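## Task

Take the tall spice jar that sits on the desk and set it down on the floor of the tray on that desk, with no part of the jar outside the tray's walls. At the end the tray has to lie flat with nearly all of it resting on the desk. Open the gripper and pull the robot away afterwards. If the robot topples or ends up tilted, the task fails.

## Robot and tools

ROBOT. A simulated Rainbow Robotics RB-Y1: a two-wheeled base with two rear casters (0.66 m long, 0.58 m wide, front edge 0.10 m ahead of the wheel axle), a folding torso (leg with ankle, knee, hip), a head with a camera, and two 7-joint arms, each ending in a parallel gripper with a wrist camera. Loose objects may occasionally get a short nudge from outside.

FRAMES. Base frame: origin on the floor between the drive wheels, x forward, y left, z up. The result reports chest, left_hand and right_hand in this frame; a hand point lies between its finger pads, fingers point along the hand's -z, and they close along its x. Printed hand positions can be off, especially when reaching far. base_odometry is the base frame at scene start, built from wheel turns only, so wheel slip shows up as travel; heading is positive to the left, -3.142 to 3.142.

execute_actions. Arguments: "actions", a list holding one action or nothing (empty just reports state and images), and optional "cameras" (any of head_camera, left_wrist_camera, right_wrist_camera, or all; omitted or null means all, [] means none). An action may contain:
- "base": exactly one of {"translate_m": d}, a straight drive offset from where the base currently is, in metres, -3 to 3, forward positive; or {"rotate_rad": d}, an on-the-spot turn offset in radians, -3.2 to 3.2, left (counter-clockwise seen from above) positive. No sideways motion. Commands needing over 8.667 s are refused.
- "joints": absolute targets keyed by joint name, in radians except grippers in metres of opening between the pads. Ranges: torso_squat_rad 0..1.2 (bigger lowers the level chest); torso_shift_rad -0.3..0.6 (positive pushes hips forward); torso_pitch_rad -0.2..1.4 (positive bows forward); torso_yaw_rad -1.5..1.5 (positive left). Per arm: shoulder_pitch -2.356..2.356 (negative raises arm forward); left_shoulder_roll 0..3.141 and right_shoulder_roll -3.141..0 (away from the body lifts outward); shoulder_yaw -2.094..2.094; elbow -2.617..0.01 (negative bends); forearm_roll -3.141..3.141; wrist_pitch -1.57..1.919 (negative tips hand forward); hand_roll -2.705..2.705; gripper_m 0..0.1. Both arms share sign conventions for yaw and rolls. head_pan_rad -0.523..0.523 (positive left, relative to chest); head_tilt_rad -0.35..1.57 (positive down). Done tolerance is ±0.02 rad, ±0.004 m for grippers.
- "speeds": lower caps for this action only, translate_m 0.05..0.4 m/s, rotate_rad 0.1..1.509 rad/s.
- "min_time_s": 0.1..8, a minimum duration for each arm and head motion.
Default top speeds: arm joints 1 rad/s (wrist-end joints 1.5), head 1.5, squat and pitch 0.3, shift 0.15, yaw 0.6, grippers 0.1 m/s. One action lasts at most 15 s. Anything left out of an action may keep driving to its earlier target. Unknown keys or out-of-range values reject the whole call with no motion.

Torso combined limits: squat+shift<=1.52; squat-shift+pitch<=1.57; shift+0.5*pitch-0.4*squat<=0.7; shift+0.3*pitch-0.5*squat<=0.39. Breaking one leaves the named torso joints short, reporting off_target.

GRASPING. Command an opening at least 0.005 m below the object's width; the gripper then shows off_target, which is expected. Each arm handles up to 3 kg; heavy loads held far forward can tip the robot.

OTHER TOOLS. wait {"seconds": 0..10} commands nothing and returns state and images. zoom_image {"camera", "region": [x0,y0,x1,y1]} magnifies a pixel box (at most 504x504, origin top-left) of that camera's latest full image; head images are 896x504, wrist images 644x364. read_manual {"section": "licences"} only returns licence text. finished_scene {"scene": n} ends the current scene for good and reports success; the goal must already hold steadily.

RESULT LINES. joint_positions gives current joint values. base_status and joint_status describe how each commanded motion ended: done; off_target (resting short, maybe still pushing); contact_stop (hit something pushing back hard, or couldn't lift the load); time_out; limit_stop_at_<name>, e.g. limit_stop_at_own_body (self-collision guard stopped it before touching); stopped_with_arm (torso halted because an arm hit contact). A contact_stop, time_out or stopped_with_arm in the torso group or in one arm's group halts that whole group, which then holds in place. "joint command not followed" with a "cause:" line means an arm's targets were withheld for arm-to-arm or self collision; follow the cause's advice. on_its_own covers parts not commanded, where "held at" is the held target, not the actual position. A call after a reported stop skips the later calls of that reply. MOTOR HOT warns of heating from 65 °C; an OVER-TEMPERATURE FAULT at 80 °C brakes the arm (limit_stop_at_motor_heat); resend targets afterwards. A torque fault freezes the robot for 10 s.

RECOVERY. After a stop that may still be pressing, first back off in a separate action: arms first, then torso. If both hands grip one object and the torso contact-stops immediately with nothing in the way, re-command every arm joint to its reported value, then retry the torso.

AVOID. The base does not stop on hitting furniture and may keep pushing; the bent leg can stick out past the front edge and a torso move can shove the robot back unnoticed. Never let the arms strike or press on each other, fingers included. Avoid drops, slips, slams, hard pushes and knocking the tray off the desk. The robot holds its last command while you think, so heat builds when holding loads; shorter motion time and less arm effort are better.

Each tool is called after ">>>" as name(argument=value, ...) on one line, values as JSON.

## Session

>>> execute_actions(actions=[])

Scene clock: 0.00 s.
base_odometry: x=+0.000 y=+0.000 heading=+0.000 (m, m, rad; odometry frame)
base_status: not commanded
joint_positions: torso_squat_rad=+0.350 torso_shift_rad=-0.001 torso_pitch_rad=-0.002 torso_yaw_rad=+0.000 left_shoulder_pitch_rad=+0.047 left_shoulder_roll_rad=+0.035 left_shoulder_yaw_rad=+0.004 left_elbow_rad=-0.156 left_forearm_roll_rad=-0.011 left_wrist_pitch_rad=-0.049 left_hand_roll_rad=+0.000 left_gripper_m=+0.101 right_shoulder_pitch_rad=-0.010 right_shoulder_roll_rad=+0.003 right_shoulder_yaw_rad=+0.013 right_elbow_rad=-0.240 right_forearm_roll_rad=+0.030 right_wrist_pitch_rad=+0.021 right_hand_roll_rad=-0.052 right_gripper_m=+0.100 head_pan_rad=+0.000 head_tilt_rad=+0.401
joint_status: not commanded
chest: x=-0.2288 y=+0.0008 z=+1.2475 quat_wxyz=(+1.000, -0.001, -0.001, +0.000) (m; base frame)
left_hand: x=-0.1751 y=+0.2474 z=+0.5651 quat_wxyz=(+0.997, +0.018, -0.081, +0.002) (m; base frame)
right_hand: x=-0.1087 y=-0.2163 z=+0.5720 quat_wxyz=(+0.993, +0.003, -0.115, -0.003) (m; base frame)
pictures: head_camera, left_wrist_camera, right_wrist_camera
Images, in order (width x height): head_camera 896x504, left_wrist_camera 644x364, right_wrist_camera 644x364.

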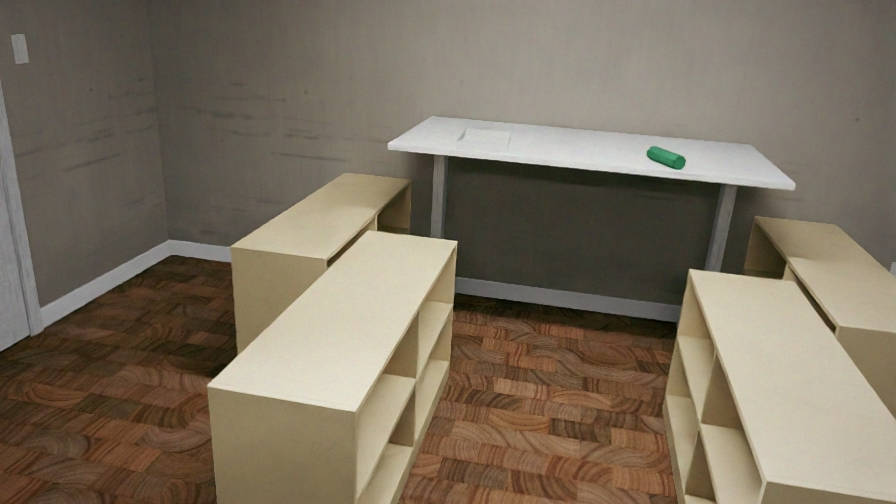

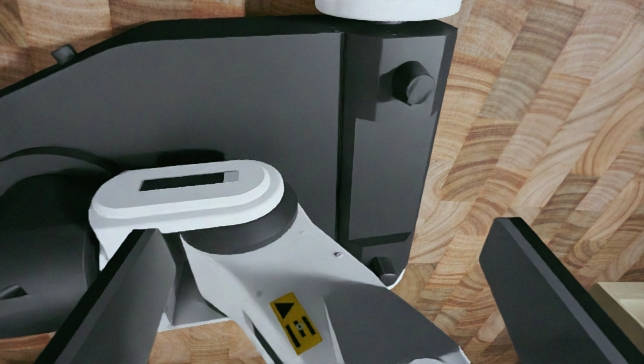

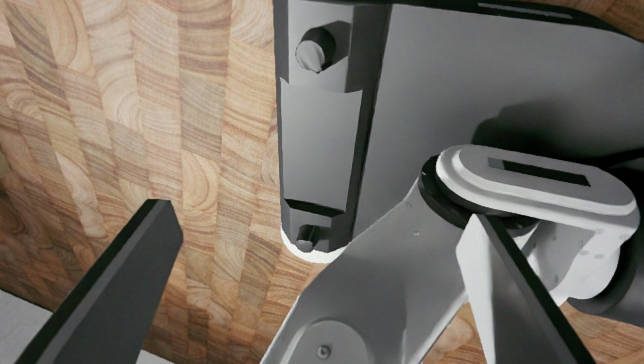

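>>> execute_actions(actions=[{"base":{"rotate_rad":-0.25},"joints":{"head_tilt_rad":0.6}}], cameras=["head_camera"])

Scene clock: 11.90 s.
base_odometry: x=+0.000 y=+0.000 heading=-0.250 (m, m, rad; odometry frame)
base_status: done
joint_positions: torso_squat_rad=+0.350 torso_shift_rad=-0.001 torso_pitch_rad=-0.002 torso_yaw_rad=+0.000 left_shoulder_pitch_rad=+0.047 left_shoulder_roll_rad=+0.035 left_shoulder_yaw_rad=+0.004 left_elbow_rad=-0.156 left_forearm_roll_rad=-0.011 left_wrist_pitch_rad=-0.049 left_hand_roll_rad=+0.000 left_gripper_m=+0.101 right_shoulder_pitch_rad=-0.010 right_shoulder_roll_rad=+0.003 right_shoulder_yaw_rad=+0.013 right_elbow_rad=-0.240 right_forearm_roll_rad=+0.030 right_wrist_pitch_rad=+0.021 right_hand_roll_rad=-0.052 right_gripper_m=+0.100 head_pan_rad=+0.000 head_tilt_rad=+0.600
joint_status: all done
chest: x=-0.2288 y=+0.0008 z=+1.2475 quat_wxyz=(+1.000, -0.001, -0.001, +0.000) (m; base frame)
left_hand: x=-0.1751 y=+0.2474 z=+0.5651 quat_wxyz=(+0.997, +0.018, -0.081, +0.002) (m; base frame)
right_hand: x=-0.1088 y=-0.2163 z=+0.5720 quat_wxyz=(+0.993, +0.002, -0.115, -0.003) (m; base frame)
pictures: head_camera
Images, in order (width x height): head_camera 896x504.

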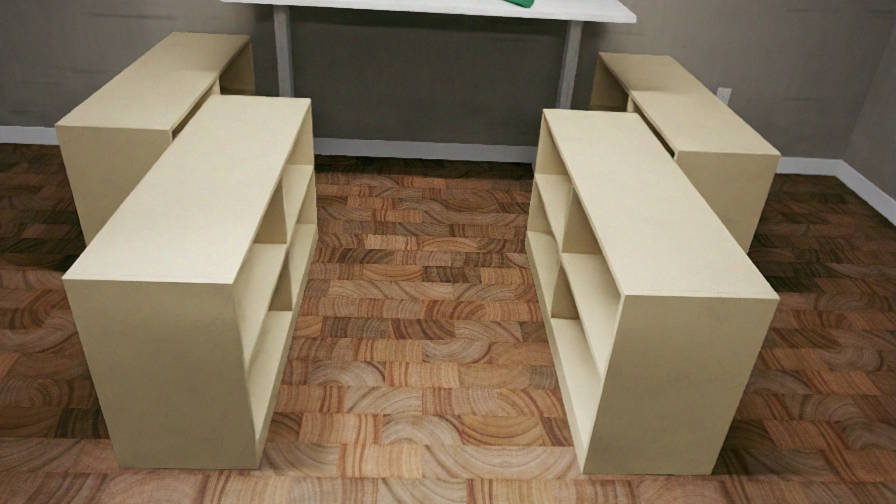

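>>> execute_actions(actions=[{"base":{"rotate_rad":0.04}}], cameras=[])

>>> execute_actions(actions=[{"base":{"translate_m":1.4},"joints":{"head_tilt_rad":0.5,"torso_squat_rad":0.1}}], cameras=["head_camera"])

Scene clock: 17.37 s.
base_odometry: x=+0.000 y=+0.000 heading=-0.210 (m, m, rad; odometry frame)
base_status: done
joint_positions: torso_squat_rad=+0.350 torso_shift_rad=-0.001 torso_pitch_rad=-0.002 torso_yaw_rad=+0.000 left_shoulder_pitch_rad=+0.047 left_shoulder_roll_rad=+0.035 left_shoulder_yaw_rad=+0.004 left_elbow_rad=-0.156 left_forearm_roll_rad=-0.011 left_wrist_pitch_rad=-0.049 left_hand_roll_rad=+0.000 left_gripper_m=+0.101 right_shoulder_pitch_rad=-0.010 right_shoulder_roll_rad=+0.003 right_shoulder_yaw_rad=+0.013 right_elbow_rad=-0.240 right_forearm_roll_rad=+0.030 right_wrist_pitch_rad=+0.021 right_hand_roll_rad=-0.052 right_gripper_m=+0.100 head_pan_rad=+0.000 head_tilt_rad=+0.600
joint_status: not commanded
chest: x=-0.2288 y=+0.0008 z=+1.2475 quat_wxyz=(+1.000, -0.001, -0.001, +0.000) (m; base frame)
left_hand: x=-0.1751 y=+0.2474 z=+0.5651 quat_wxyz=(+0.997, +0.018, -0.081, +0.002) (m; base frame)
right_hand: x=-0.1088 y=-0.2163 z=+0.5720 quat_wxyz=(+0.993, +0.003, -0.115, -0.003) (m; base frame)
pictures: none
No camera images: the call's "cameras" was empty. Leave "cameras" out to get every camera's image.

Scene clock: 22.40 s.
base_odometry: x=+1.369 y=-0.293 heading=-0.211 (m, m, rad; odometry frame)
base_status: done
joint_positions: torso_squat_rad=+0.100 torso_shift_rad=-0.001 torso_pitch_rad=-0.001 torso_yaw_rad=+0.000 left_shoulder_pitch_rad=+0.047 left_shoulder_roll_rad=+0.035 left_shoulder_yaw_rad=+0.004 left_elbow_rad=-0.156 left_forearm_roll_rad=-0.011 left_wrist_pitch_rad=-0.049 left_hand_roll_rad=+0.000 left_gripper_m=+0.101 right_shoulder_pitch_rad=-0.010 right_shoulder_roll_rad=+0.003 right_shoulder_yaw_rad=+0.013 right_elbow_rad=-0.240 right_forearm_roll_rad=+0.030 right_wrist_pitch_rad=+0.021 right_hand_roll_rad=-0.052 right_gripper_m=+0.100 head_pan_rad=+0.000 head_tilt_rad=+0.500
joint_status: all done
chest: x=-0.2288 y=+0.0008 z=+1.2864 quat_wxyz=(+1.000, -0.001, -0.001, +0.000) (m; base frame)
left_hand: x=-0.1752 y=+0.2474 z=+0.6041 quat_wxyz=(+0.997, +0.018, -0.080, +0.002) (m; base frame)
right_hand: x=-0.1087 y=-0.2163 z=+0.6110 quat_wxyz=(+0.993, +0.003, -0.115, -0.003) (m; base frame)
pictures: head_camera
Images, in order (width x height): head_camera 896x504.

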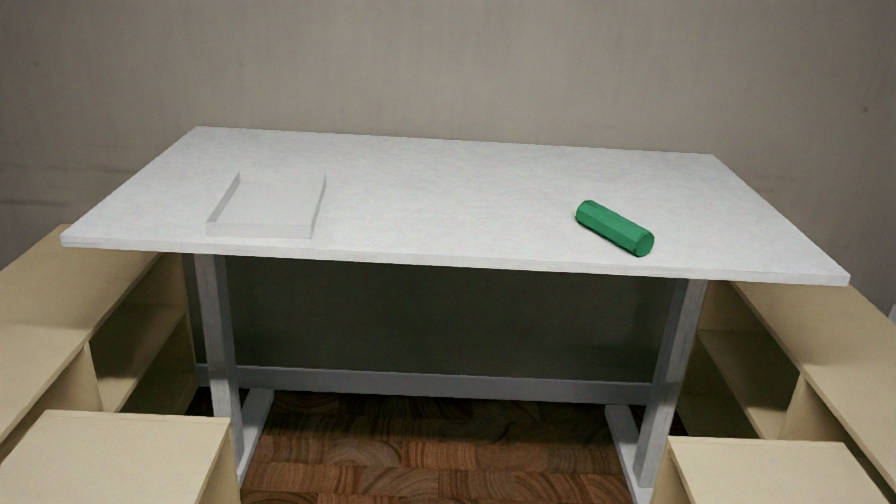

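>>> execute_actions(actions=[{"base":{"translate_m":0.5},"joints":{"head_tilt_rad":0.8,"torso_squat_rad":0.0,"right_shoulder_pitch_rad":0.5,"right_elbow_rad":-2.2,"left_shoulder_pitch_rad":0.5,"left_elbow_rad":-2.2}}], cameras=["head_camera"])

Scene clock: 38.70 s.
base_odometry: x=+1.858 y=-0.398 heading=-0.212 (m, m, rad; odometry frame)
base_status: done
joint_positions: torso_squat_rad=+0.000 torso_shift_rad=-0.001 torso_pitch_rad=-0.001 torso_yaw_rad=+0.000 left_shoulder_pitch_rad=+0.500 left_shoulder_roll_rad=+0.035 left_shoulder_yaw_rad=+0.004 left_elbow_rad=-2.200 left_forearm_roll_rad=-0.011 left_wrist_pitch_rad=-0.049 left_hand_roll_rad=+0.000 left_gripper_m=+0.101 right_shoulder_pitch_rad=+0.500 right_shoulder_roll_rad=+0.003 right_shoulder_yaw_rad=+0.013 right_elbow_rad=-2.200 right_forearm_roll_rad=+0.030 right_wrist_pitch_rad=+0.020 right_hand_roll_rad=-0.052 right_gripper_m=+0.100 head_pan_rad=+0.000 head_tilt_rad=+0.800
joint_status: all done
chest: x=-0.2288 y=+0.0008 z=+1.2899 quat_wxyz=(+1.000, -0.001, -0.001, +0.000) (m; base frame)
left_hand: x=+0.1510 y=+0.2936 z=+1.1688 quat_wxyz=(+0.629, +0.085, -0.773, +0.017) (m; base frame)
right_hand: x=+0.1550 y=-0.2858 z=+1.1537 quat_wxyz=(+0.653, -0.060, -0.753, -0.046) (m; base frame)
pictures: head_camera
Images, in order (width x height): head_camera 896x504.

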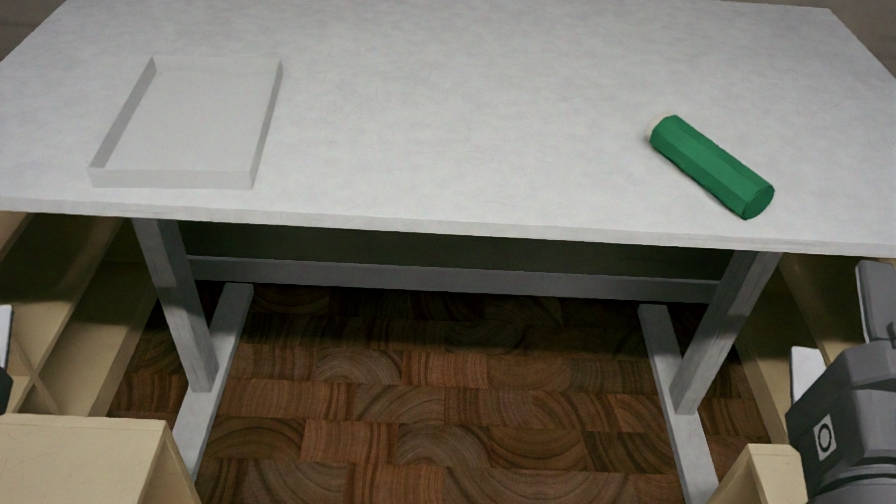

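>>> execute_actions(actions=[{"base":{"translate_m":0.45},"joints":{"head_tilt_rad":1.0,"head_pan_rad":-0.3,"torso_yaw_rad":-0.39,"torso_pitch_rad":0.2,"right_shoulder_pitch_rad":-1.3,"right_shoulder_roll_rad":-0.25,"right_elbow_rad":-1.0,"right_wrist_pitch_rad":1.9,"left_elbow_rad":-2.5}}])

Scene clock: 74.63 s.
TORQUE FAULT: right_wrist_pitch_rad reached its load limit. The robot stopped for 10 seconds, dropped its targets and accepts commands again. The stop added 8.9 s to the call and to motion_time.
base_odometry: x=+2.183 y=-0.468 heading=-0.214 (m, m, rad; odometry frame)
base_status: translate_m torque_fault (by the wheels' count: +0.333 of +0.450)
joint_positions: torso_squat_rad=+0.000 torso_shift_rad=-0.002 torso_pitch_rad=+0.198 torso_yaw_rad=-0.391 left_shoulder_pitch_rad=+0.500 left_shoulder_roll_rad=+0.035 left_shoulder_yaw_rad=+0.004 left_elbow_rad=-2.500 left_forearm_roll_rad=-0.011 left_wrist_pitch_rad=-0.049 left_hand_roll_rad=+0.000 left_gripper_m=+0.101 right_shoulder_pitch_rad=-0.560 right_shoulder_roll_rad=-0.146 right_shoulder_yaw_rad=+0.012 right_elbow_rad=-1.489 right_forearm_roll_rad=+0.031 right_wrist_pitch_rad=+1.300 right_hand_roll_rad=-0.052 right_gripper_m=+0.100 head_pan_rad=-0.300 head_tilt_rad=+1.000
joint_status: right_shoulder_pitch_rad torque_fault (moved -1.060 of -1.800); right_shoulder_roll_rad torque_fault (moved -0.149 of -0.253); right_elbow_rad torque_fault (moved +0.711 of +1.200); right_wrist_pitch_rad torque_fault (moved +1.279 of +1.880); the others done
on_its_own: right_shoulder_pitch_rad is held at -0.569, not at your -1.300, since a torque_fault; right_shoulder_roll_rad is held at -0.145, not at your -0.250, since a torque_fault; right_elbow_rad is held at -1.492, not at your -1.000, since a torque_fault; right_wrist_pitch_rad is held at +1.201, not at your +1.900, since a torque_fault
chest: x=-0.1687 y=+0.0014 z=+1.2839 quat_wxyz=(+0.976, -0.020, +0.097, -0.193) (m; base frame)
left_hand: x=+0.2493 y=+0.1267 z=+1.2187 quat_wxyz=(+0.580, -0.089, -0.805, -0.085) (m; base frame)
right_hand: x=+0.2191 y=-0.4140 z=+0.9759 quat_wxyz=(+0.952, -0.150, -0.245, -0.105) (m; base frame)
pictures: head_camera, left_wrist_camera, right_wrist_camera
Images, in order (width x height): head_camera 896x504, left_wrist_camera 644x364, right_wrist_camera 644x364.

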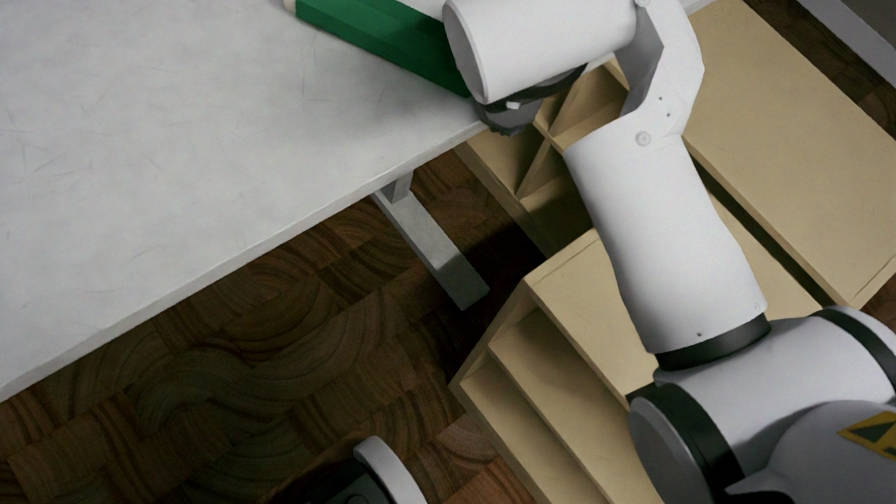

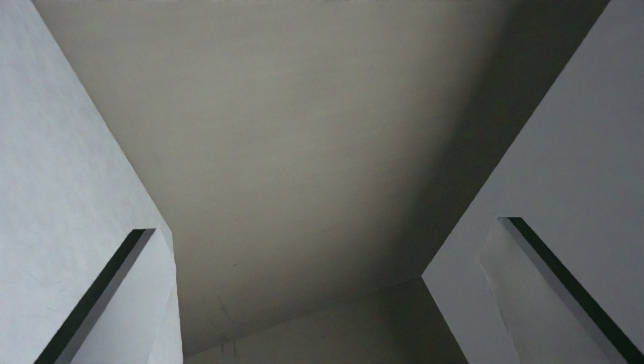

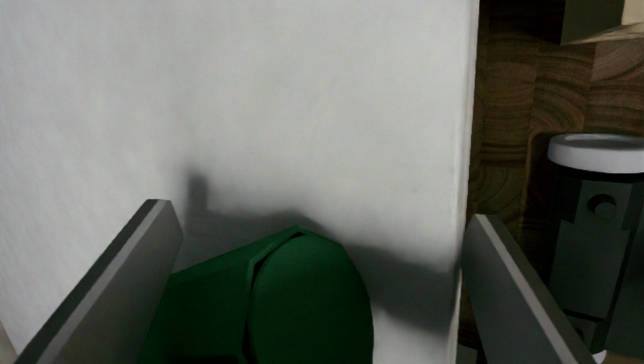

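>>> execute_actions(actions=[{"joints":{"right_elbow_rad":-2.0,"right_shoulder_pitch_rad":-0.56,"right_wrist_pitch_rad":1.3,"right_shoulder_roll_rad":-0.15}}], cameras=[])

>>> execute_actions(actions=[{"joints":{"right_shoulder_pitch_rad":-1.3,"right_elbow_rad":-1.5,"right_wrist_pitch_rad":1.9,"right_shoulder_roll_rad":-0.25},"min_time_s":1.5}])

Scene clock: 84.70 s.
TORQUE FAULT: right_wrist_pitch_rad reached its load limit. The robot stopped for 10 seconds, dropped its targets and accepts commands again. The robot was already stopped when this call's commands were due to start, so it ran none of them. The stop added 1.2 s to the call and to motion_time.
base_odometry: x=+2.184 y=-0.468 heading=-0.213 (m, m, rad; odometry frame)
base_status: not commanded
joint_positions: torso_squat_rad=+0.000 torso_shift_rad=-0.001 torso_pitch_rad=+0.200 torso_yaw_rad=-0.390 left_shoulder_pitch_rad=+0.500 left_shoulder_roll_rad=+0.035 left_shoulder_yaw_rad=+0.004 left_elbow_rad=-2.500 left_forearm_roll_rad=-0.011 left_wrist_pitch_rad=-0.049 left_hand_roll_rad=+0.000 left_gripper_m=+0.101 right_shoulder_pitch_rad=-0.554 right_shoulder_roll_rad=-0.146 right_shoulder_yaw_rad=+0.012 right_elbow_rad=-1.486 right_forearm_roll_rad=+0.031 right_wrist_pitch_rad=+1.302 right_hand_roll_rad=-0.052 right_gripper_m=+0.100 head_pan_rad=-0.300 head_tilt_rad=+1.000
joint_status: right_shoulder_pitch_rad not_run; right_shoulder_roll_rad not_run; right_elbow_rad not_run; right_wrist_pitch_rad not_run
on_its_own: right_elbow_rad is held at -1.489, not at your -2.000, since a torque_fault
chest: x=-0.1673 y=+0.0008 z=+1.2838 quat_wxyz=(+0.976, -0.020, +0.098, -0.193) (m; base frame)
left_hand: x=+0.2504 y=+0.1266 z=+1.2180 quat_wxyz=(+0.581, -0.089, -0.805, -0.085) (m; base frame)
right_hand: x=+0.2167 y=-0.4147 z=+0.9711 quat_wxyz=(+0.954, -0.149, -0.239, -0.106) (m; base frame)
pictures: none
No camera images: the call's "cameras" was empty. Leave "cameras" out to get every camera's image.

not run: a stop came earlier in this reply.

>>> execute_actions(actions=[{"joints":{"right_elbow_rad":-2.0,"right_shoulder_pitch_rad":-0.56,"right_wrist_pitch_rad":1.3,"right_shoulder_roll_rad":-0.15}}], cameras=[])

>>> execute_actions(actions=[{"joints":{"right_shoulder_pitch_rad":-1.3,"right_elbow_rad":-1.5,"right_wrist_pitch_rad":1.9,"right_shoulder_roll_rad":-0.25},"min_time_s":1.5}])

Scene clock: 88.17 s.
base_odometry: x=+2.184 y=-0.468 heading=-0.213 (m, m, rad; odometry frame)
base_status: not commanded
joint_positions: torso_squat_rad=+0.000 torso_shift_rad=-0.001 torso_pitch_rad=+0.200 torso_yaw_rad=-0.390 left_shoulder_pitch_rad=+0.500 left_shoulder_roll_rad=+0.035 left_shoulder_yaw_rad=+0.004 left_elbow_rad=-2.500 left_forearm_roll_rad=-0.011 left_wrist_pitch_rad=-0.049 left_hand_roll_rad=+0.000 left_gripper_m=+0.101 right_shoulder_pitch_rad=-0.549 right_shoulder_roll_rad=-0.146 right_shoulder_yaw_rad=+0.012 right_elbow_rad=-1.490 right_forearm_roll_rad=+0.031 right_wrist_pitch_rad=+1.305 right_hand_roll_rad=-0.052 right_gripper_m=+0.100 head_pan_rad=-0.300 head_tilt_rad=+1.000
joint_status: right_shoulder_pitch_rad contact_stop (moved +0.006 of -0.006); right_elbow_rad contact_stop (moved -0.003 of -0.514); right_wrist_pitch_rad contact_stop (moved +0.003 of -0.002); the others done
on_its_own: right_elbow_rad is held at -1.490, not at your -2.000, since a contact_stop
chest: x=-0.1670 y=+0.0008 z=+1.2838 quat_wxyz=(+0.976, -0.020, +0.098, -0.193) (m; base frame)
left_hand: x=+0.2507 y=+0.1267 z=+1.2178 quat_wxyz=(+0.581, -0.089, -0.804, -0.085) (m; base frame)
right_hand: x=+0.2145 y=-0.4148 z=+0.9692 quat_wxyz=(+0.954, -0.149, -0.236, -0.107) (m; base frame)
pictures: none
No camera images: the call's "cameras" was empty. Leave "cameras" out to get every camera's image.

not run: a stop came earlier in this reply.

>>> execute_actions(actions=[{"joints":{"right_shoulder_pitch_rad":-0.8,"right_wrist_pitch_rad":1.2}}])

Scene clock: 101.03 s.
TORQUE FAULT: right_wrist_pitch_rad reached its load limit. The robot stopped for 10 seconds, dropped its targets and accepts commands again. The stop added 9.1 s to the call and to motion_time.
base_odometry: x=+2.184 y=-0.468 heading=-0.213 (m, m, rad; odometry frame)
base_status: not commanded
joint_positions: torso_squat_rad=+0.000 torso_shift_rad=-0.001 torso_pitch_rad=+0.200 torso_yaw_rad=-0.390 left_shoulder_pitch_rad=+0.500 left_shoulder_roll_rad=+0.035 left_shoulder_yaw_rad=+0.004 left_elbow_rad=-2.500 left_forearm_roll_rad=-0.011 left_wrist_pitch_rad=-0.049 left_hand_roll_rad=+0.000 left_gripper_m=+0.101 right_shoulder_pitch_rad=-0.560 right_shoulder_roll_rad=-0.146 right_shoulder_yaw_rad=+0.012 right_elbow_rad=-1.468 right_forearm_roll_rad=+0.030 right_wrist_pitch_rad=+1.294 right_hand_roll_rad=-0.052 right_gripper_m=+0.100 head_pan_rad=-0.300 head_tilt_rad=+1.000
joint_status: right_shoulder_pitch_rad contact_stop (moved -0.011 of -0.251); right_wrist_pitch_rad contact_stop (moved -0.011 of -0.105)
on_its_own: right_shoulder_pitch_rad is held at -0.565, not at your -0.800, since a contact_stop; right_elbow_rad is held at -1.472, not at your -2.000, since a contact_stop; right_wrist_pitch_rad is held at +1.292, not at your +1.200, since a contact_stop
chest: x=-0.1670 y=+0.0007 z=+1.2838 quat_wxyz=(+0.976, -0.020, +0.098, -0.193) (m; base frame)
left_hand: x=+0.2507 y=+0.1265 z=+1.2177 quat_wxyz=(+0.581, -0.089, -0.804, -0.085) (m; base frame)
right_hand: x=+0.2177 y=-0.4151 z=+0.9676 quat_wxyz=(+0.954, -0.149, -0.236, -0.106) (m; base frame)
pictures: head_camera, left_wrist_camera, right_wrist_camera
Images, in order (width x height): head_camera 896x504, left_wrist_camera 644x364, right_wrist_camera 644x364.

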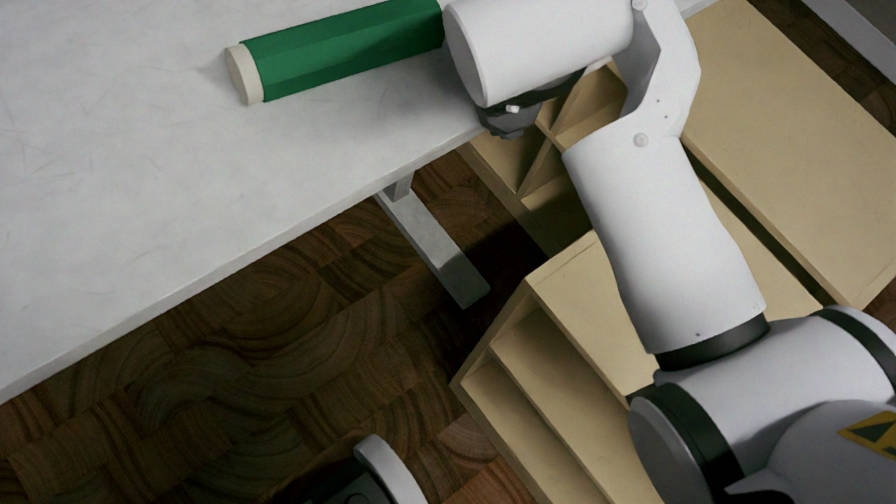

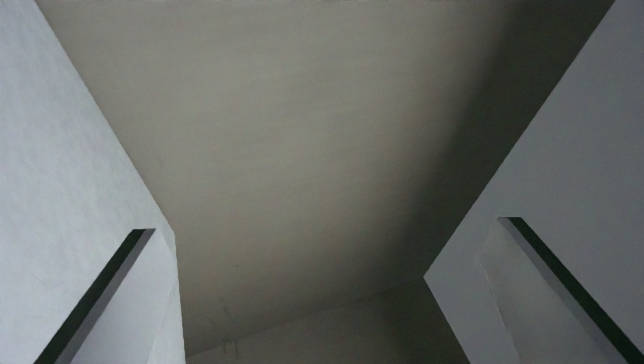

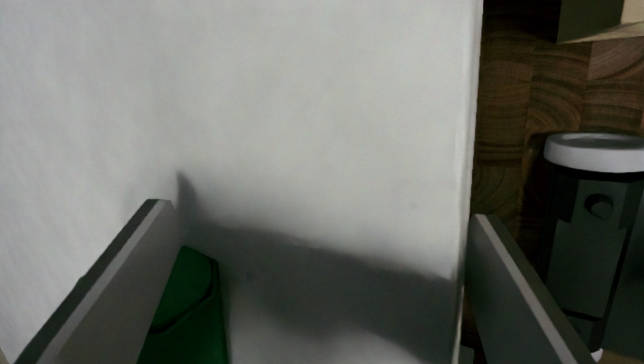

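>>> execute_actions(actions=[{"base":{"translate_m":-0.12},"joints":{"torso_pitch_rad":0.0}}], cameras=[])

>>> execute_actions(actions=[{"joints":{"right_elbow_rad":-2.1,"right_shoulder_pitch_rad":-0.7}}])

Scene clock: 107.67 s.
base_odometry: x=+2.066 y=-0.443 heading=-0.215 (m, m, rad; odometry frame)
base_status: done
joint_positions: torso_squat_rad=+0.000 torso_shift_rad=-0.001 torso_pitch_rad=+0.000 torso_yaw_rad=-0.390 left_shoulder_pitch_rad=+0.500 left_shoulder_roll_rad=+0.035 left_shoulder_yaw_rad=+0.004 left_elbow_rad=-2.500 left_forearm_roll_rad=-0.011 left_wrist_pitch_rad=-0.049 left_hand_roll_rad=+0.000 left_gripper_m=+0.101 right_shoulder_pitch_rad=-0.565 right_shoulder_roll_rad=-0.146 right_shoulder_yaw_rad=+0.012 right_elbow_rad=-1.472 right_forearm_roll_rad=+0.030 right_wrist_pitch_rad=+1.292 right_hand_roll_rad=-0.052 right_gripper_m=+0.100 head_pan_rad=-0.300 head_tilt_rad=+1.000
joint_status: all done
on_its_own: right_shoulder_pitch_rad is held at -0.565, not at your -0.800, since a contact_stop; right_elbow_rad is held at -1.472, not at your -2.000, since a contact_stop; right_wrist_pitch_rad is held at +1.292, not at your +1.200, since a contact_stop
chest: x=-0.2284 y=+0.0008 z=+1.2899 quat_wxyz=(+0.981, -0.001, +0.000, -0.194) (m; base frame)
left_hand: x=+0.1940 y=+0.1268 z=+1.3082 quat_wxyz=(+0.498, -0.080, -0.858, -0.093) (m; base frame)
right_hand: x=+0.2139 y=-0.4145 z=+1.0608 quat_wxyz=(+0.924, -0.138, -0.335, -0.119) (m; base frame)
pictures: none
No camera images: the call's "cameras" was empty. Leave "cameras" out to get every camera's image.

Scene clock: 108.97 s.
base_odometry: x=+2.066 y=-0.443 heading=-0.215 (m, m, rad; odometry frame)
base_status: not commanded
joint_positions: torso_squat_rad=+0.000 torso_shift_rad=-0.001 torso_pitch_rad=+0.000 torso_yaw_rad=-0.390 left_shoulder_pitch_rad=+0.500 left_shoulder_roll_rad=+0.035 left_shoulder_yaw_rad=+0.004 left_elbow_rad=-2.500 left_forearm_roll_rad=-0.011 left_wrist_pitch_rad=-0.049 left_hand_roll_rad=+0.000 left_gripper_m=+0.101 right_shoulder_pitch_rad=-0.700 right_shoulder_roll_rad=-0.146 right_shoulder_yaw_rad=+0.012 right_elbow_rad=-2.100 right_forearm_roll_rad=+0.030 right_wrist_pitch_rad=+1.292 right_hand_roll_rad=-0.052 right_gripper_m=+0.100 head_pan_rad=-0.300 head_tilt_rad=+1.000
joint_status: all done
on_its_own: right_wrist_pitch_rad is held at +1.292, not at your +1.200, since a contact_stop
chest: x=-0.2284 y=+0.0008 z=+1.2899 quat_wxyz=(+0.981, -0.001, +0.000, -0.194) (m; base frame)
left_hand: x=+0.1940 y=+0.1268 z=+1.3082 quat_wxyz=(+0.498, -0.080, -0.858, -0.093) (m; base frame)
right_hand: x=+0.2170 y=-0.3420 z=+1.3766 quat_wxyz=(+0.737, -0.153, -0.656, -0.050) (m; base frame)
pictures: head_camera, left_wrist_camera, right_wrist_camera
Images, in order (width x height): head_camera 896x504, left_wrist_camera 644x364, right_wrist_camera 644x364.

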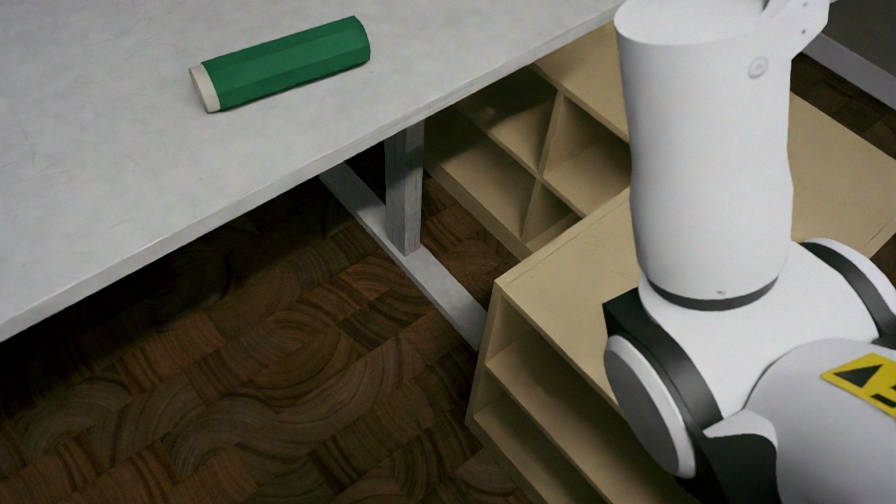

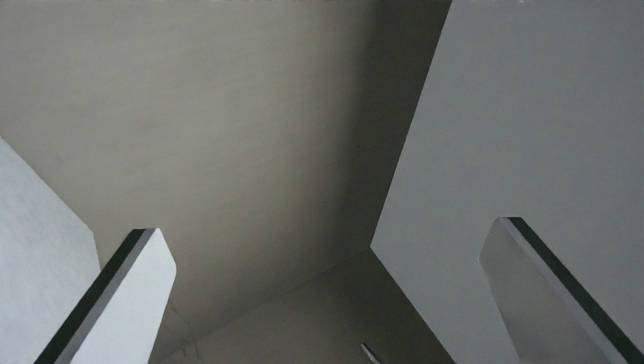

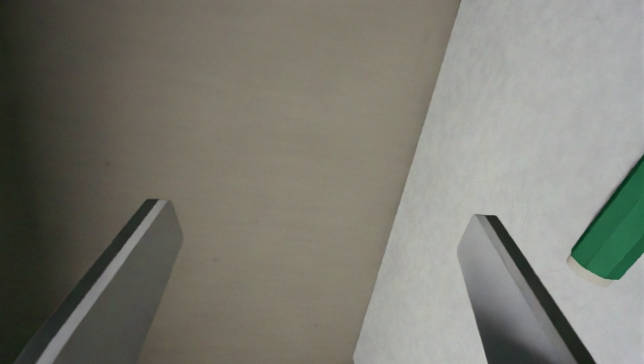

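>>> execute_actions(actions=[{"joints":{"torso_yaw_rad":-0.13,"right_shoulder_pitch_rad":-0.95,"right_elbow_rad":-1.6,"right_wrist_pitch_rad":1.88,"right_shoulder_roll_rad":-0.25,"head_pan_rad":-0.2}}], cameras=[])

>>> execute_actions(actions=[{"base":{"translate_m":0.12},"joints":{"torso_pitch_rad":0.2,"right_elbow_rad":-1.4}}])

Scene clock: 126.20 s.
base_odometry: x=+2.066 y=-0.443 heading=-0.215 (m, m, rad; odometry frame)
base_status: not commanded
joint_positions: torso_squat_rad=+0.000 torso_shift_rad=-0.001 torso_pitch_rad=+0.000 torso_yaw_rad=-0.130 left_shoulder_pitch_rad=+0.500 left_shoulder_roll_rad=+0.035 left_shoulder_yaw_rad=+0.004 left_elbow_rad=-2.500 left_forearm_roll_rad=-0.011 left_wrist_pitch_rad=-0.049 left_hand_roll_rad=+0.000 left_gripper_m=+0.101 right_shoulder_pitch_rad=-0.950 right_shoulder_roll_rad=-0.250 right_shoulder_yaw_rad=+0.012 right_elbow_rad=-1.600 right_forearm_roll_rad=+0.030 right_wrist_pitch_rad=+1.880 right_hand_roll_rad=-0.052 right_gripper_m=+0.100 head_pan_rad=-0.200 head_tilt_rad=+1.000
joint_status: all done
chest: x=-0.2284 y=+0.0009 z=+1.2899 quat_wxyz=(+0.998, -0.001, +0.000, -0.065) (m; base frame)
left_hand: x=+0.1474 y=+0.2312 z=+1.3080 quat_wxyz=(+0.506, +0.032, -0.861, -0.028) (m; base frame)
right_hand: x=+0.2914 y=-0.2850 z=+1.2421 quat_wxyz=(+0.937, -0.152, -0.314, -0.004) (m; base frame)
pictures: none
No camera images: the call's "cameras" was empty. Leave "cameras" out to get every camera's image.

Scene clock: 127.80 s.
base_odometry: x=+2.184 y=-0.468 heading=-0.215 (m, m, rad; odometry frame)
base_status: done
joint_positions: torso_squat_rad=+0.000 torso_shift_rad=-0.001 torso_pitch_rad=+0.200 torso_yaw_rad=-0.130 left_shoulder_pitch_rad=+0.500 left_shoulder_roll_rad=+0.035 left_shoulder_yaw_rad=+0.004 left_elbow_rad=-2.500 left_forearm_roll_rad=-0.011 left_wrist_pitch_rad=-0.049 left_hand_roll_rad=+0.000 left_gripper_m=+0.101 right_shoulder_pitch_rad=-0.950 right_shoulder_roll_rad=-0.250 right_shoulder_yaw_rad=+0.012 right_elbow_rad=-1.400 right_forearm_roll_rad=+0.030 right_wrist_pitch_rad=+1.880 right_hand_roll_rad=-0.052 right_gripper_m=+0.100 head_pan_rad=-0.200 head_tilt_rad=+1.000
joint_status: all done
chest: x=-0.1669 y=+0.0008 z=+1.2838 quat_wxyz=(+0.993, -0.007, +0.100, -0.065) (m; base frame)
left_hand: x=+0.2051 y=+0.2311 z=+1.2268 quat_wxyz=(+0.590, +0.029, -0.807, -0.031) (m; base frame)
right_hand: x=+0.3156 y=-0.3034 z=+1.0766 quat_wxyz=(+0.980, -0.159, -0.122, -0.002) (m; base frame)
pictures: head_camera, left_wrist_camera, right_wrist_camera
Images, in order (width x height): head_camera 896x504, left_wrist_camera 644x364, right_wrist_camera 644x364.

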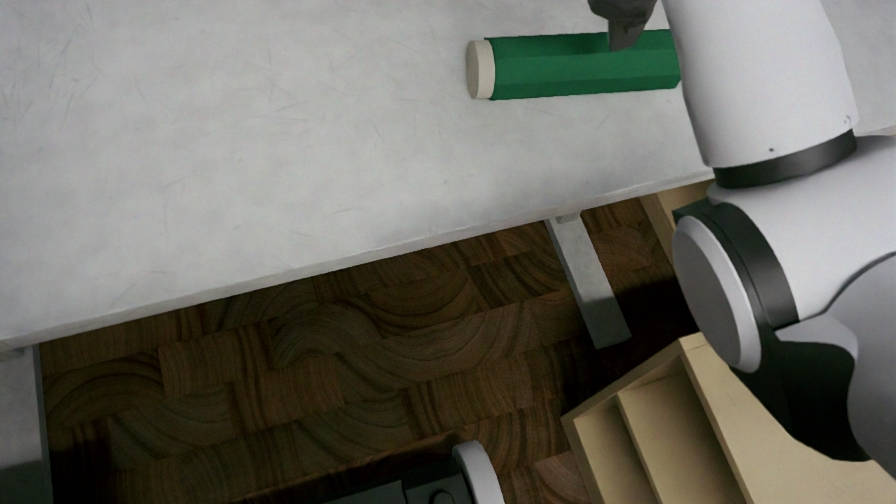

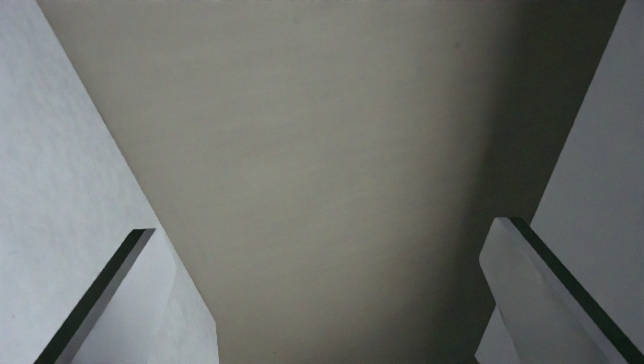

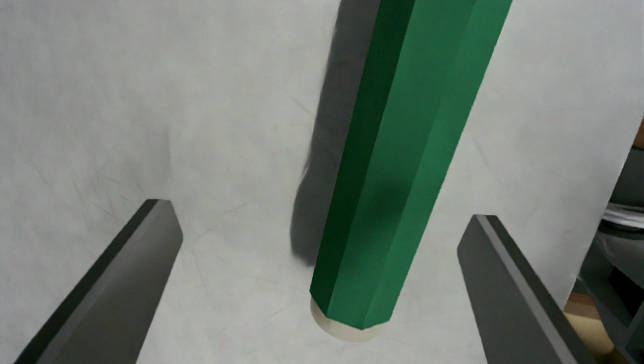

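>>> execute_actions(actions=[{"joints":{"torso_pitch_rad":0.27,"right_elbow_rad":-1.3,"right_hand_roll_rad":-0.3},"min_time_s":1}], cameras=["head_camera","right_wrist_camera"])

Scene clock: 138.70 s.
base_odometry: x=+2.184 y=-0.468 heading=-0.215 (m, m, rad; odometry frame)
base_status: not commanded
joint_positions: torso_squat_rad=+0.000 torso_shift_rad=-0.001 torso_pitch_rad=+0.270 torso_yaw_rad=-0.130 left_shoulder_pitch_rad=+0.500 left_shoulder_roll_rad=+0.035 left_shoulder_yaw_rad=+0.004 left_elbow_rad=-2.500 left_forearm_roll_rad=-0.011 left_wrist_pitch_rad=-0.049 left_hand_roll_rad=+0.000 left_gripper_m=+0.101 right_shoulder_pitch_rad=-0.950 right_shoulder_roll_rad=-0.250 right_shoulder_yaw_rad=+0.012 right_elbow_rad=-1.300 right_forearm_roll_rad=+0.030 right_wrist_pitch_rad=+1.880 right_hand_roll_rad=-0.300 right_gripper_m=+0.100 head_pan_rad=-0.200 head_tilt_rad=+1.000
joint_status: all done
chest: x=-0.1458 y=+0.0008 z=+1.2787 quat_wxyz=(+0.989, -0.010, +0.134, -0.064) (m; base frame)
left_hand: x=+0.2212 y=+0.2311 z=+1.1959 quat_wxyz=(+0.617, +0.028, -0.786, -0.032) (m; base frame)
right_hand: x=+0.3060 y=-0.3122 z=+1.0125 quat_wxyz=(+0.978, -0.156, -0.058, -0.125) (m; base frame)
pictures: head_camera, right_wrist_camera
Images, in order (width x height): head_camera 896x504, right_wrist_camera 644x364.

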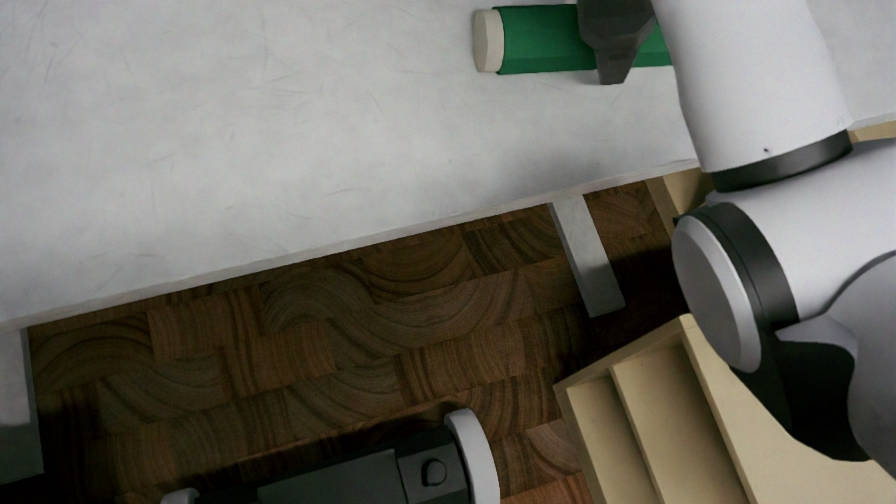

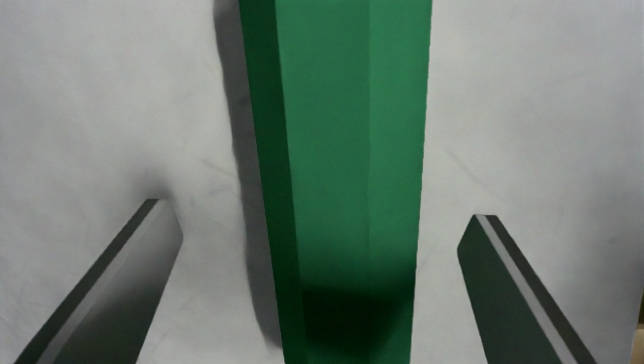

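>>> execute_actions(actions=[{"joints":{"torso_pitch_rad":0.3,"right_elbow_rad":-1.24,"right_shoulder_pitch_rad":-0.97},"min_time_s":1}], cameras=["head_camera","right_wrist_camera"])

Scene clock: 143.93 s.
base_odometry: x=+2.184 y=-0.468 heading=-0.215 (m, m, rad; odometry frame)
base_status: not commanded
joint_positions: torso_squat_rad=+0.000 torso_shift_rad=+0.000 torso_pitch_rad=+0.300 torso_yaw_rad=-0.130 left_shoulder_pitch_rad=+0.500 left_shoulder_roll_rad=+0.035 left_shoulder_yaw_rad=+0.004 left_elbow_rad=-2.500 left_forearm_roll_rad=-0.011 left_wrist_pitch_rad=-0.049 left_hand_roll_rad=+0.000 left_gripper_m=+0.101 right_shoulder_pitch_rad=-0.970 right_shoulder_roll_rad=-0.250 right_shoulder_yaw_rad=+0.012 right_elbow_rad=-1.240 right_forearm_roll_rad=+0.030 right_wrist_pitch_rad=+1.880 right_hand_roll_rad=-0.300 right_gripper_m=+0.100 head_pan_rad=-0.200 head_tilt_rad=+1.000
joint_status: all done
chest: x=-0.1369 y=+0.0008 z=+1.2761 quat_wxyz=(+0.987, -0.010, +0.149, -0.064) (m; base frame)
left_hand: x=+0.2275 y=+0.2311 z=+1.1823 quat_wxyz=(+0.629, +0.028, -0.776, -0.032) (m; base frame)
right_hand: x=+0.3037 y=-0.3142 z=+0.9900 quat_wxyz=(+0.978, -0.162, -0.023, -0.125) (m; base frame)
pictures: head_camera, right_wrist_camera
Images, in order (width x height): head_camera 896x504, right_wrist_camera 644x364.

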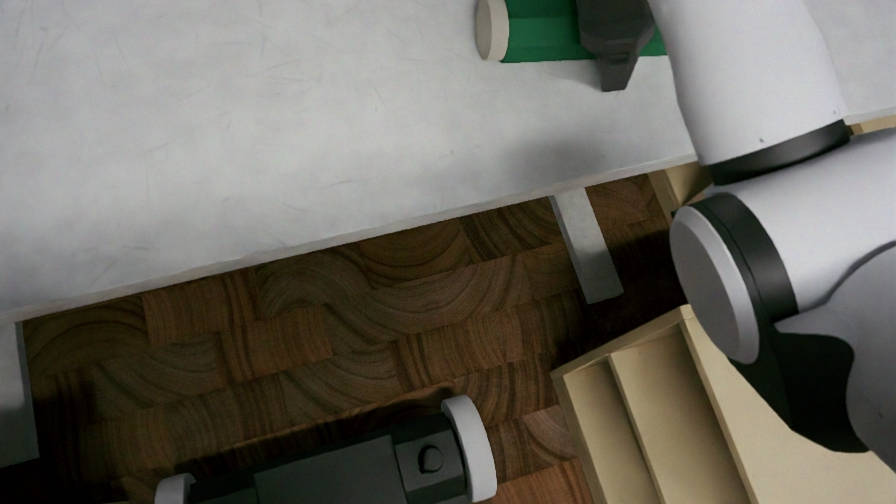

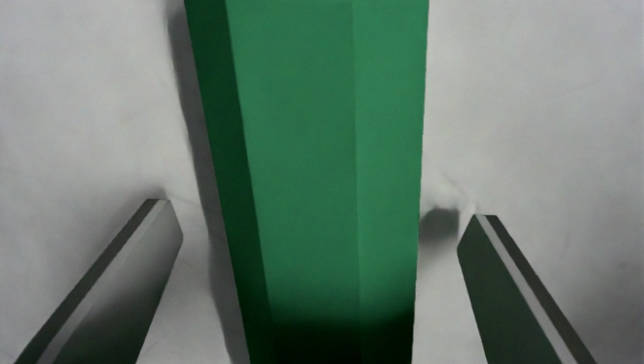

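Lower about 2.5 cm more.

>>> execute_actions(actions=[{"joints":{"torso_pitch_rad":0.33,"right_elbow_rad":-1.2},"min_time_s":1}], cameras=["right_wrist_camera"])

>>> execute_actions(actions=[{"joints":{"right_gripper_m":0.035}}], cameras=["right_wrist_camera"])

Scene clock: 150.93 s.
base_odometry: x=+2.184 y=-0.468 heading=-0.215 (m, m, rad; odometry frame)
base_status: not commanded
joint_positions: torso_squat_rad=+0.001 torso_shift_rad=-0.002 torso_pitch_rad=+0.323 torso_yaw_rad=-0.130 left_shoulder_pitch_rad=+0.500 left_shoulder_roll_rad=+0.035 left_shoulder_yaw_rad=+0.004 left_elbow_rad=-2.500 left_forearm_roll_rad=-0.011 left_wrist_pitch_rad=-0.049 left_hand_roll_rad=+0.000 left_gripper_m=+0.101 right_shoulder_pitch_rad=-0.986 right_shoulder_roll_rad=-0.255 right_shoulder_yaw_rad=+0.012 right_elbow_rad=-1.223 right_forearm_roll_rad=+0.032 right_wrist_pitch_rad=+1.881 right_hand_roll_rad=-0.300 right_gripper_m=+0.100 head_pan_rad=-0.200 head_tilt_rad=+1.000
joint_status: torso_pitch_rad contact_stop (moved +0.023 of +0.030); right_elbow_rad contact_stop (moved +0.017 of +0.040)
on_its_own: right_elbow_rad is held at -1.222, not at your -1.200, since a contact_stop
chest: x=-0.1313 y=+0.0010 z=+1.2740 quat_wxyz=(+0.985, -0.011, +0.160, -0.064) (m; base frame)
left_hand: x=+0.2310 y=+0.2311 z=+1.1719 quat_wxyz=(+0.638, +0.027, -0.769, -0.033) (m; base frame)
right_hand: x=+0.3052 y=-0.3162 z=+0.9814 quat_wxyz=(+0.978, -0.167, -0.012, -0.124) (m; base frame)
pictures: right_wrist_camera
Images, in order (width x height): right_wrist_camera 644x364.

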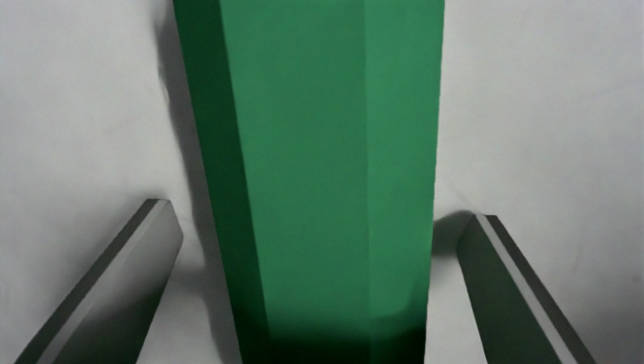

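not run: a stop came earlier in this reply.

>>> execute_actions(actions=[{"joints":{"right_elbow_rad":-1.24,"right_shoulder_pitch_rad":-0.99}}], cameras=[])

>>> execute_actions(actions=[{"joints":{"right_gripper_m":0.035,"torso_pitch_rad":0.315}}], cameras=["right_wrist_camera"])

>>> execute_actions(actions=[{"joints":{"torso_pitch_rad":0.1}}], cameras=[])

>>> execute_actions(actions=[{"joints":{"torso_yaw_rad":1.0,"head_pan_rad":0.1,"left_shoulder_pitch_rad":0.2,"left_shoulder_roll_rad":0.5}}])

Scene clock: 160.30 s.
base_odometry: x=+2.184 y=-0.468 heading=-0.215 (m, m, rad; odometry frame)
base_status: not commanded
joint_positions: torso_squat_rad=+0.000 torso_shift_rad=-0.002 torso_pitch_rad=+0.323 torso_yaw_rad=-0.130 left_shoulder_pitch_rad=+0.500 left_shoulder_roll_rad=+0.035 left_shoulder_yaw_rad=+0.004 left_elbow_rad=-2.500 left_forearm_roll_rad=-0.011 left_wrist_pitch_rad=-0.049 left_hand_roll_rad=+0.000 left_gripper_m=+0.101 right_shoulder_pitch_rad=-0.990 right_shoulder_roll_rad=-0.254 right_shoulder_yaw_rad=+0.012 right_elbow_rad=-1.240 right_forearm_roll_rad=+0.032 right_wrist_pitch_rad=+1.881 right_hand_roll_rad=-0.300 right_gripper_m=+0.100 head_pan_rad=-0.200 head_tilt_rad=+1.000
joint_status: all done
chest: x=-0.1311 y=+0.0009 z=+1.2739 quat_wxyz=(+0.985, -0.011, +0.160, -0.064) (m; base frame)
left_hand: x=+0.2312 y=+0.2310 z=+1.1717 quat_wxyz=(+0.638, +0.027, -0.769, -0.033) (m; base frame)
right_hand: x=+0.3104 y=-0.3138 z=+0.9871 quat_wxyz=(+0.978, -0.165, -0.022, -0.123) (m; base frame)
pictures: none
No camera images: the call's "cameras" was empty. Leave "cameras" out to get every camera's image.

Scene clock: 161.43 s.
base_odometry: x=+2.184 y=-0.468 heading=-0.215 (m, m, rad; odometry frame)
base_status: not commanded
joint_positions: torso_squat_rad=+0.000 torso_shift_rad=-0.002 torso_pitch_rad=+0.315 torso_yaw_rad=-0.130 left_shoulder_pitch_rad=+0.500 left_shoulder_roll_rad=+0.035 left_shoulder_yaw_rad=+0.004 left_elbow_rad=-2.500 left_forearm_roll_rad=-0.011 left_wrist_pitch_rad=-0.049 left_hand_roll_rad=+0.000 left_gripper_m=+0.101 right_shoulder_pitch_rad=-0.990 right_shoulder_roll_rad=-0.254 right_shoulder_yaw_rad=+0.012 right_elbow_rad=-1.240 right_forearm_roll_rad=+0.032 right_wrist_pitch_rad=+1.881 right_hand_roll_rad=-0.300 right_gripper_m=+0.054 head_pan_rad=-0.200 head_tilt_rad=+1.000
joint_status: right_gripper_m off_target (ended at +0.054, target +0.035); the others done
chest: x=-0.1334 y=+0.0008 z=+1.2747 quat_wxyz=(+0.986, -0.011, +0.156, -0.064) (m; base frame)
left_hand: x=+0.2297 y=+0.2310 z=+1.1754 quat_wxyz=(+0.635, +0.027, -0.771, -0.033) (m; base frame)
right_hand: x=+0.3104 y=-0.3138 z=+0.9914 quat_wxyz=(+0.978, -0.165, -0.026, -0.123) (m; base frame)
pictures: right_wrist_camera
Images, in order (width x height): right_wrist_camera 644x364.

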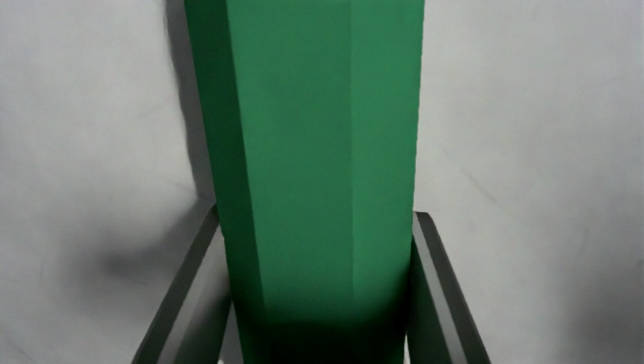

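Scene clock: 162.93 s.
base_odometry: x=+2.184 y=-0.468 heading=-0.215 (m, m, rad; odometry frame)
base_status: not commanded
joint_positions: torso_squat_rad=+0.000 torso_shift_rad=-0.002 torso_pitch_rad=+0.100 torso_yaw_rad=-0.130 left_shoulder_pitch_rad=+0.500 left_shoulder_roll_rad=+0.035 left_shoulder_yaw_rad=+0.004 left_elbow_rad=-2.500 left_forearm_roll_rad=-0.011 left_wrist_pitch_rad=-0.049 left_hand_roll_rad=+0.000 left_gripper_m=+0.101 right_shoulder_pitch_rad=-0.990 right_shoulder_roll_rad=-0.254 right_shoulder_yaw_rad=+0.012 right_elbow_rad=-1.240 right_forearm_roll_rad=+0.032 right_wrist_pitch_rad=+1.881 right_hand_roll_rad=-0.300 right_gripper_m=+0.054 head_pan_rad=-0.200 head_tilt_rad=+1.000
joint_status: all done
chest: x=-0.1984 y=+0.0009 z=+1.2884 quat_wxyz=(+0.997, -0.004, +0.050, -0.065) (m; base frame)
left_hand: x=+0.1774 y=+0.2310 z=+1.2689 quat_wxyz=(+0.548, +0.031, -0.835, -0.029) (m; base frame)
right_hand: x=+0.2956 y=-0.3137 z=+1.1062 quat_wxyz=(+0.970, -0.150, -0.131, -0.140) (m; base frame)
pictures: none
No camera images: the call's "cameras" was empty. Leave "cameras" out to get every camera's image.

Scene clock: 165.63 s.
base_odometry: x=+2.184 y=-0.468 heading=-0.215 (m, m, rad; odometry frame)
base_status: not commanded
joint_positions: torso_squat_rad=+0.000 torso_shift_rad=-0.002 torso_pitch_rad=+0.100 torso_yaw_rad=+1.000 left_shoulder_pitch_rad=+0.200 left_shoulder_roll_rad=+0.500 left_shoulder_yaw_rad=+0.004 left_elbow_rad=-2.500 left_forearm_roll_rad=-0.011 left_wrist_pitch_rad=-0.049 left_hand_roll_rad=+0.000 left_gripper_m=+0.101 right_shoulder_pitch_rad=-0.990 right_shoulder_roll_rad=-0.254 right_shoulder_yaw_rad=+0.012 right_elbow_rad=-1.240 right_forearm_roll_rad=+0.032 right_wrist_pitch_rad=+1.881 right_hand_roll_rad=-0.300 right_gripper_m=+0.054 head_pan_rad=+0.100 head_tilt_rad=+1.000
joint_status: all done
chest: x=-0.1984 y=+0.0008 z=+1.2884 quat_wxyz=(+0.876, +0.023, +0.044, +0.479) (m; base frame)
left_hand: x=-0.1632 y=+0.4024 z=+1.3896 quat_wxyz=(+0.478, +0.503, -0.718, -0.050) (m; base frame)
right_hand: x=+0.2874 y=+0.3277 z=+1.1059 quat_wxyz=(+0.902, -0.006, -0.182, +0.392) (m; base frame)
pictures: head_camera, left_wrist_camera, right_wrist_camera
Images, in order (width x height): head_camera 896x504, left_wrist_camera 644x364, right_wrist_camera 644x364.

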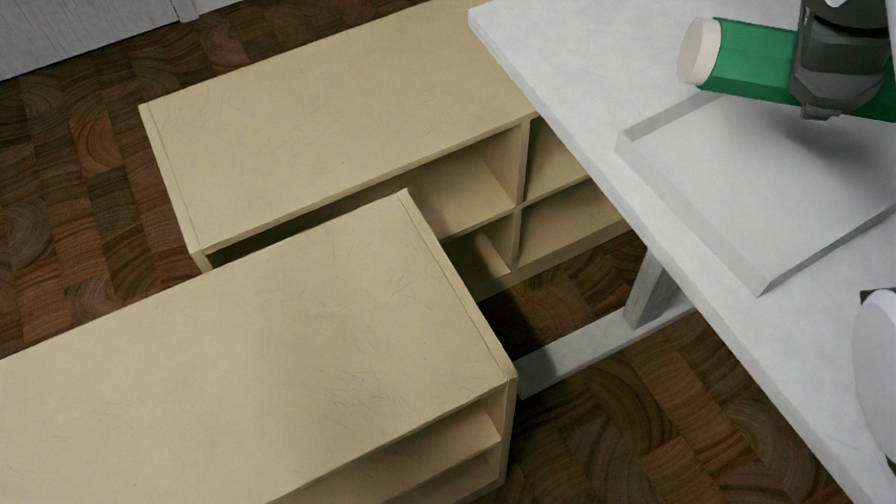

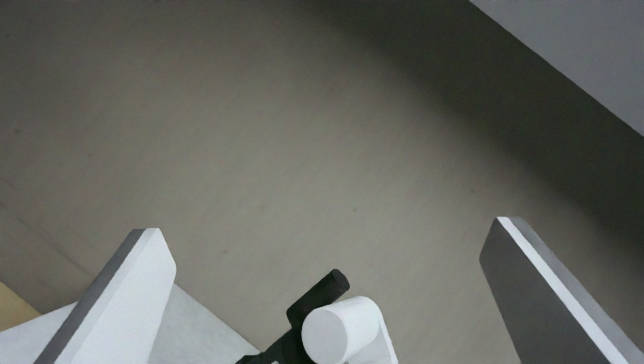

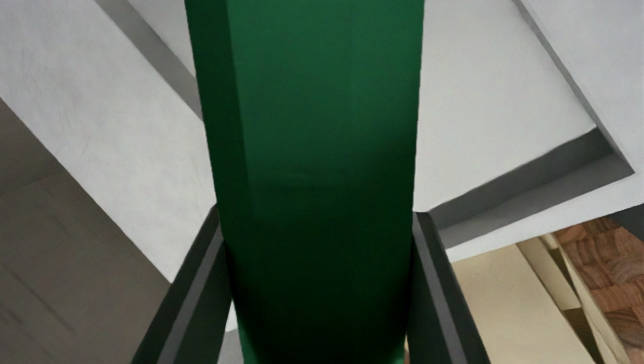

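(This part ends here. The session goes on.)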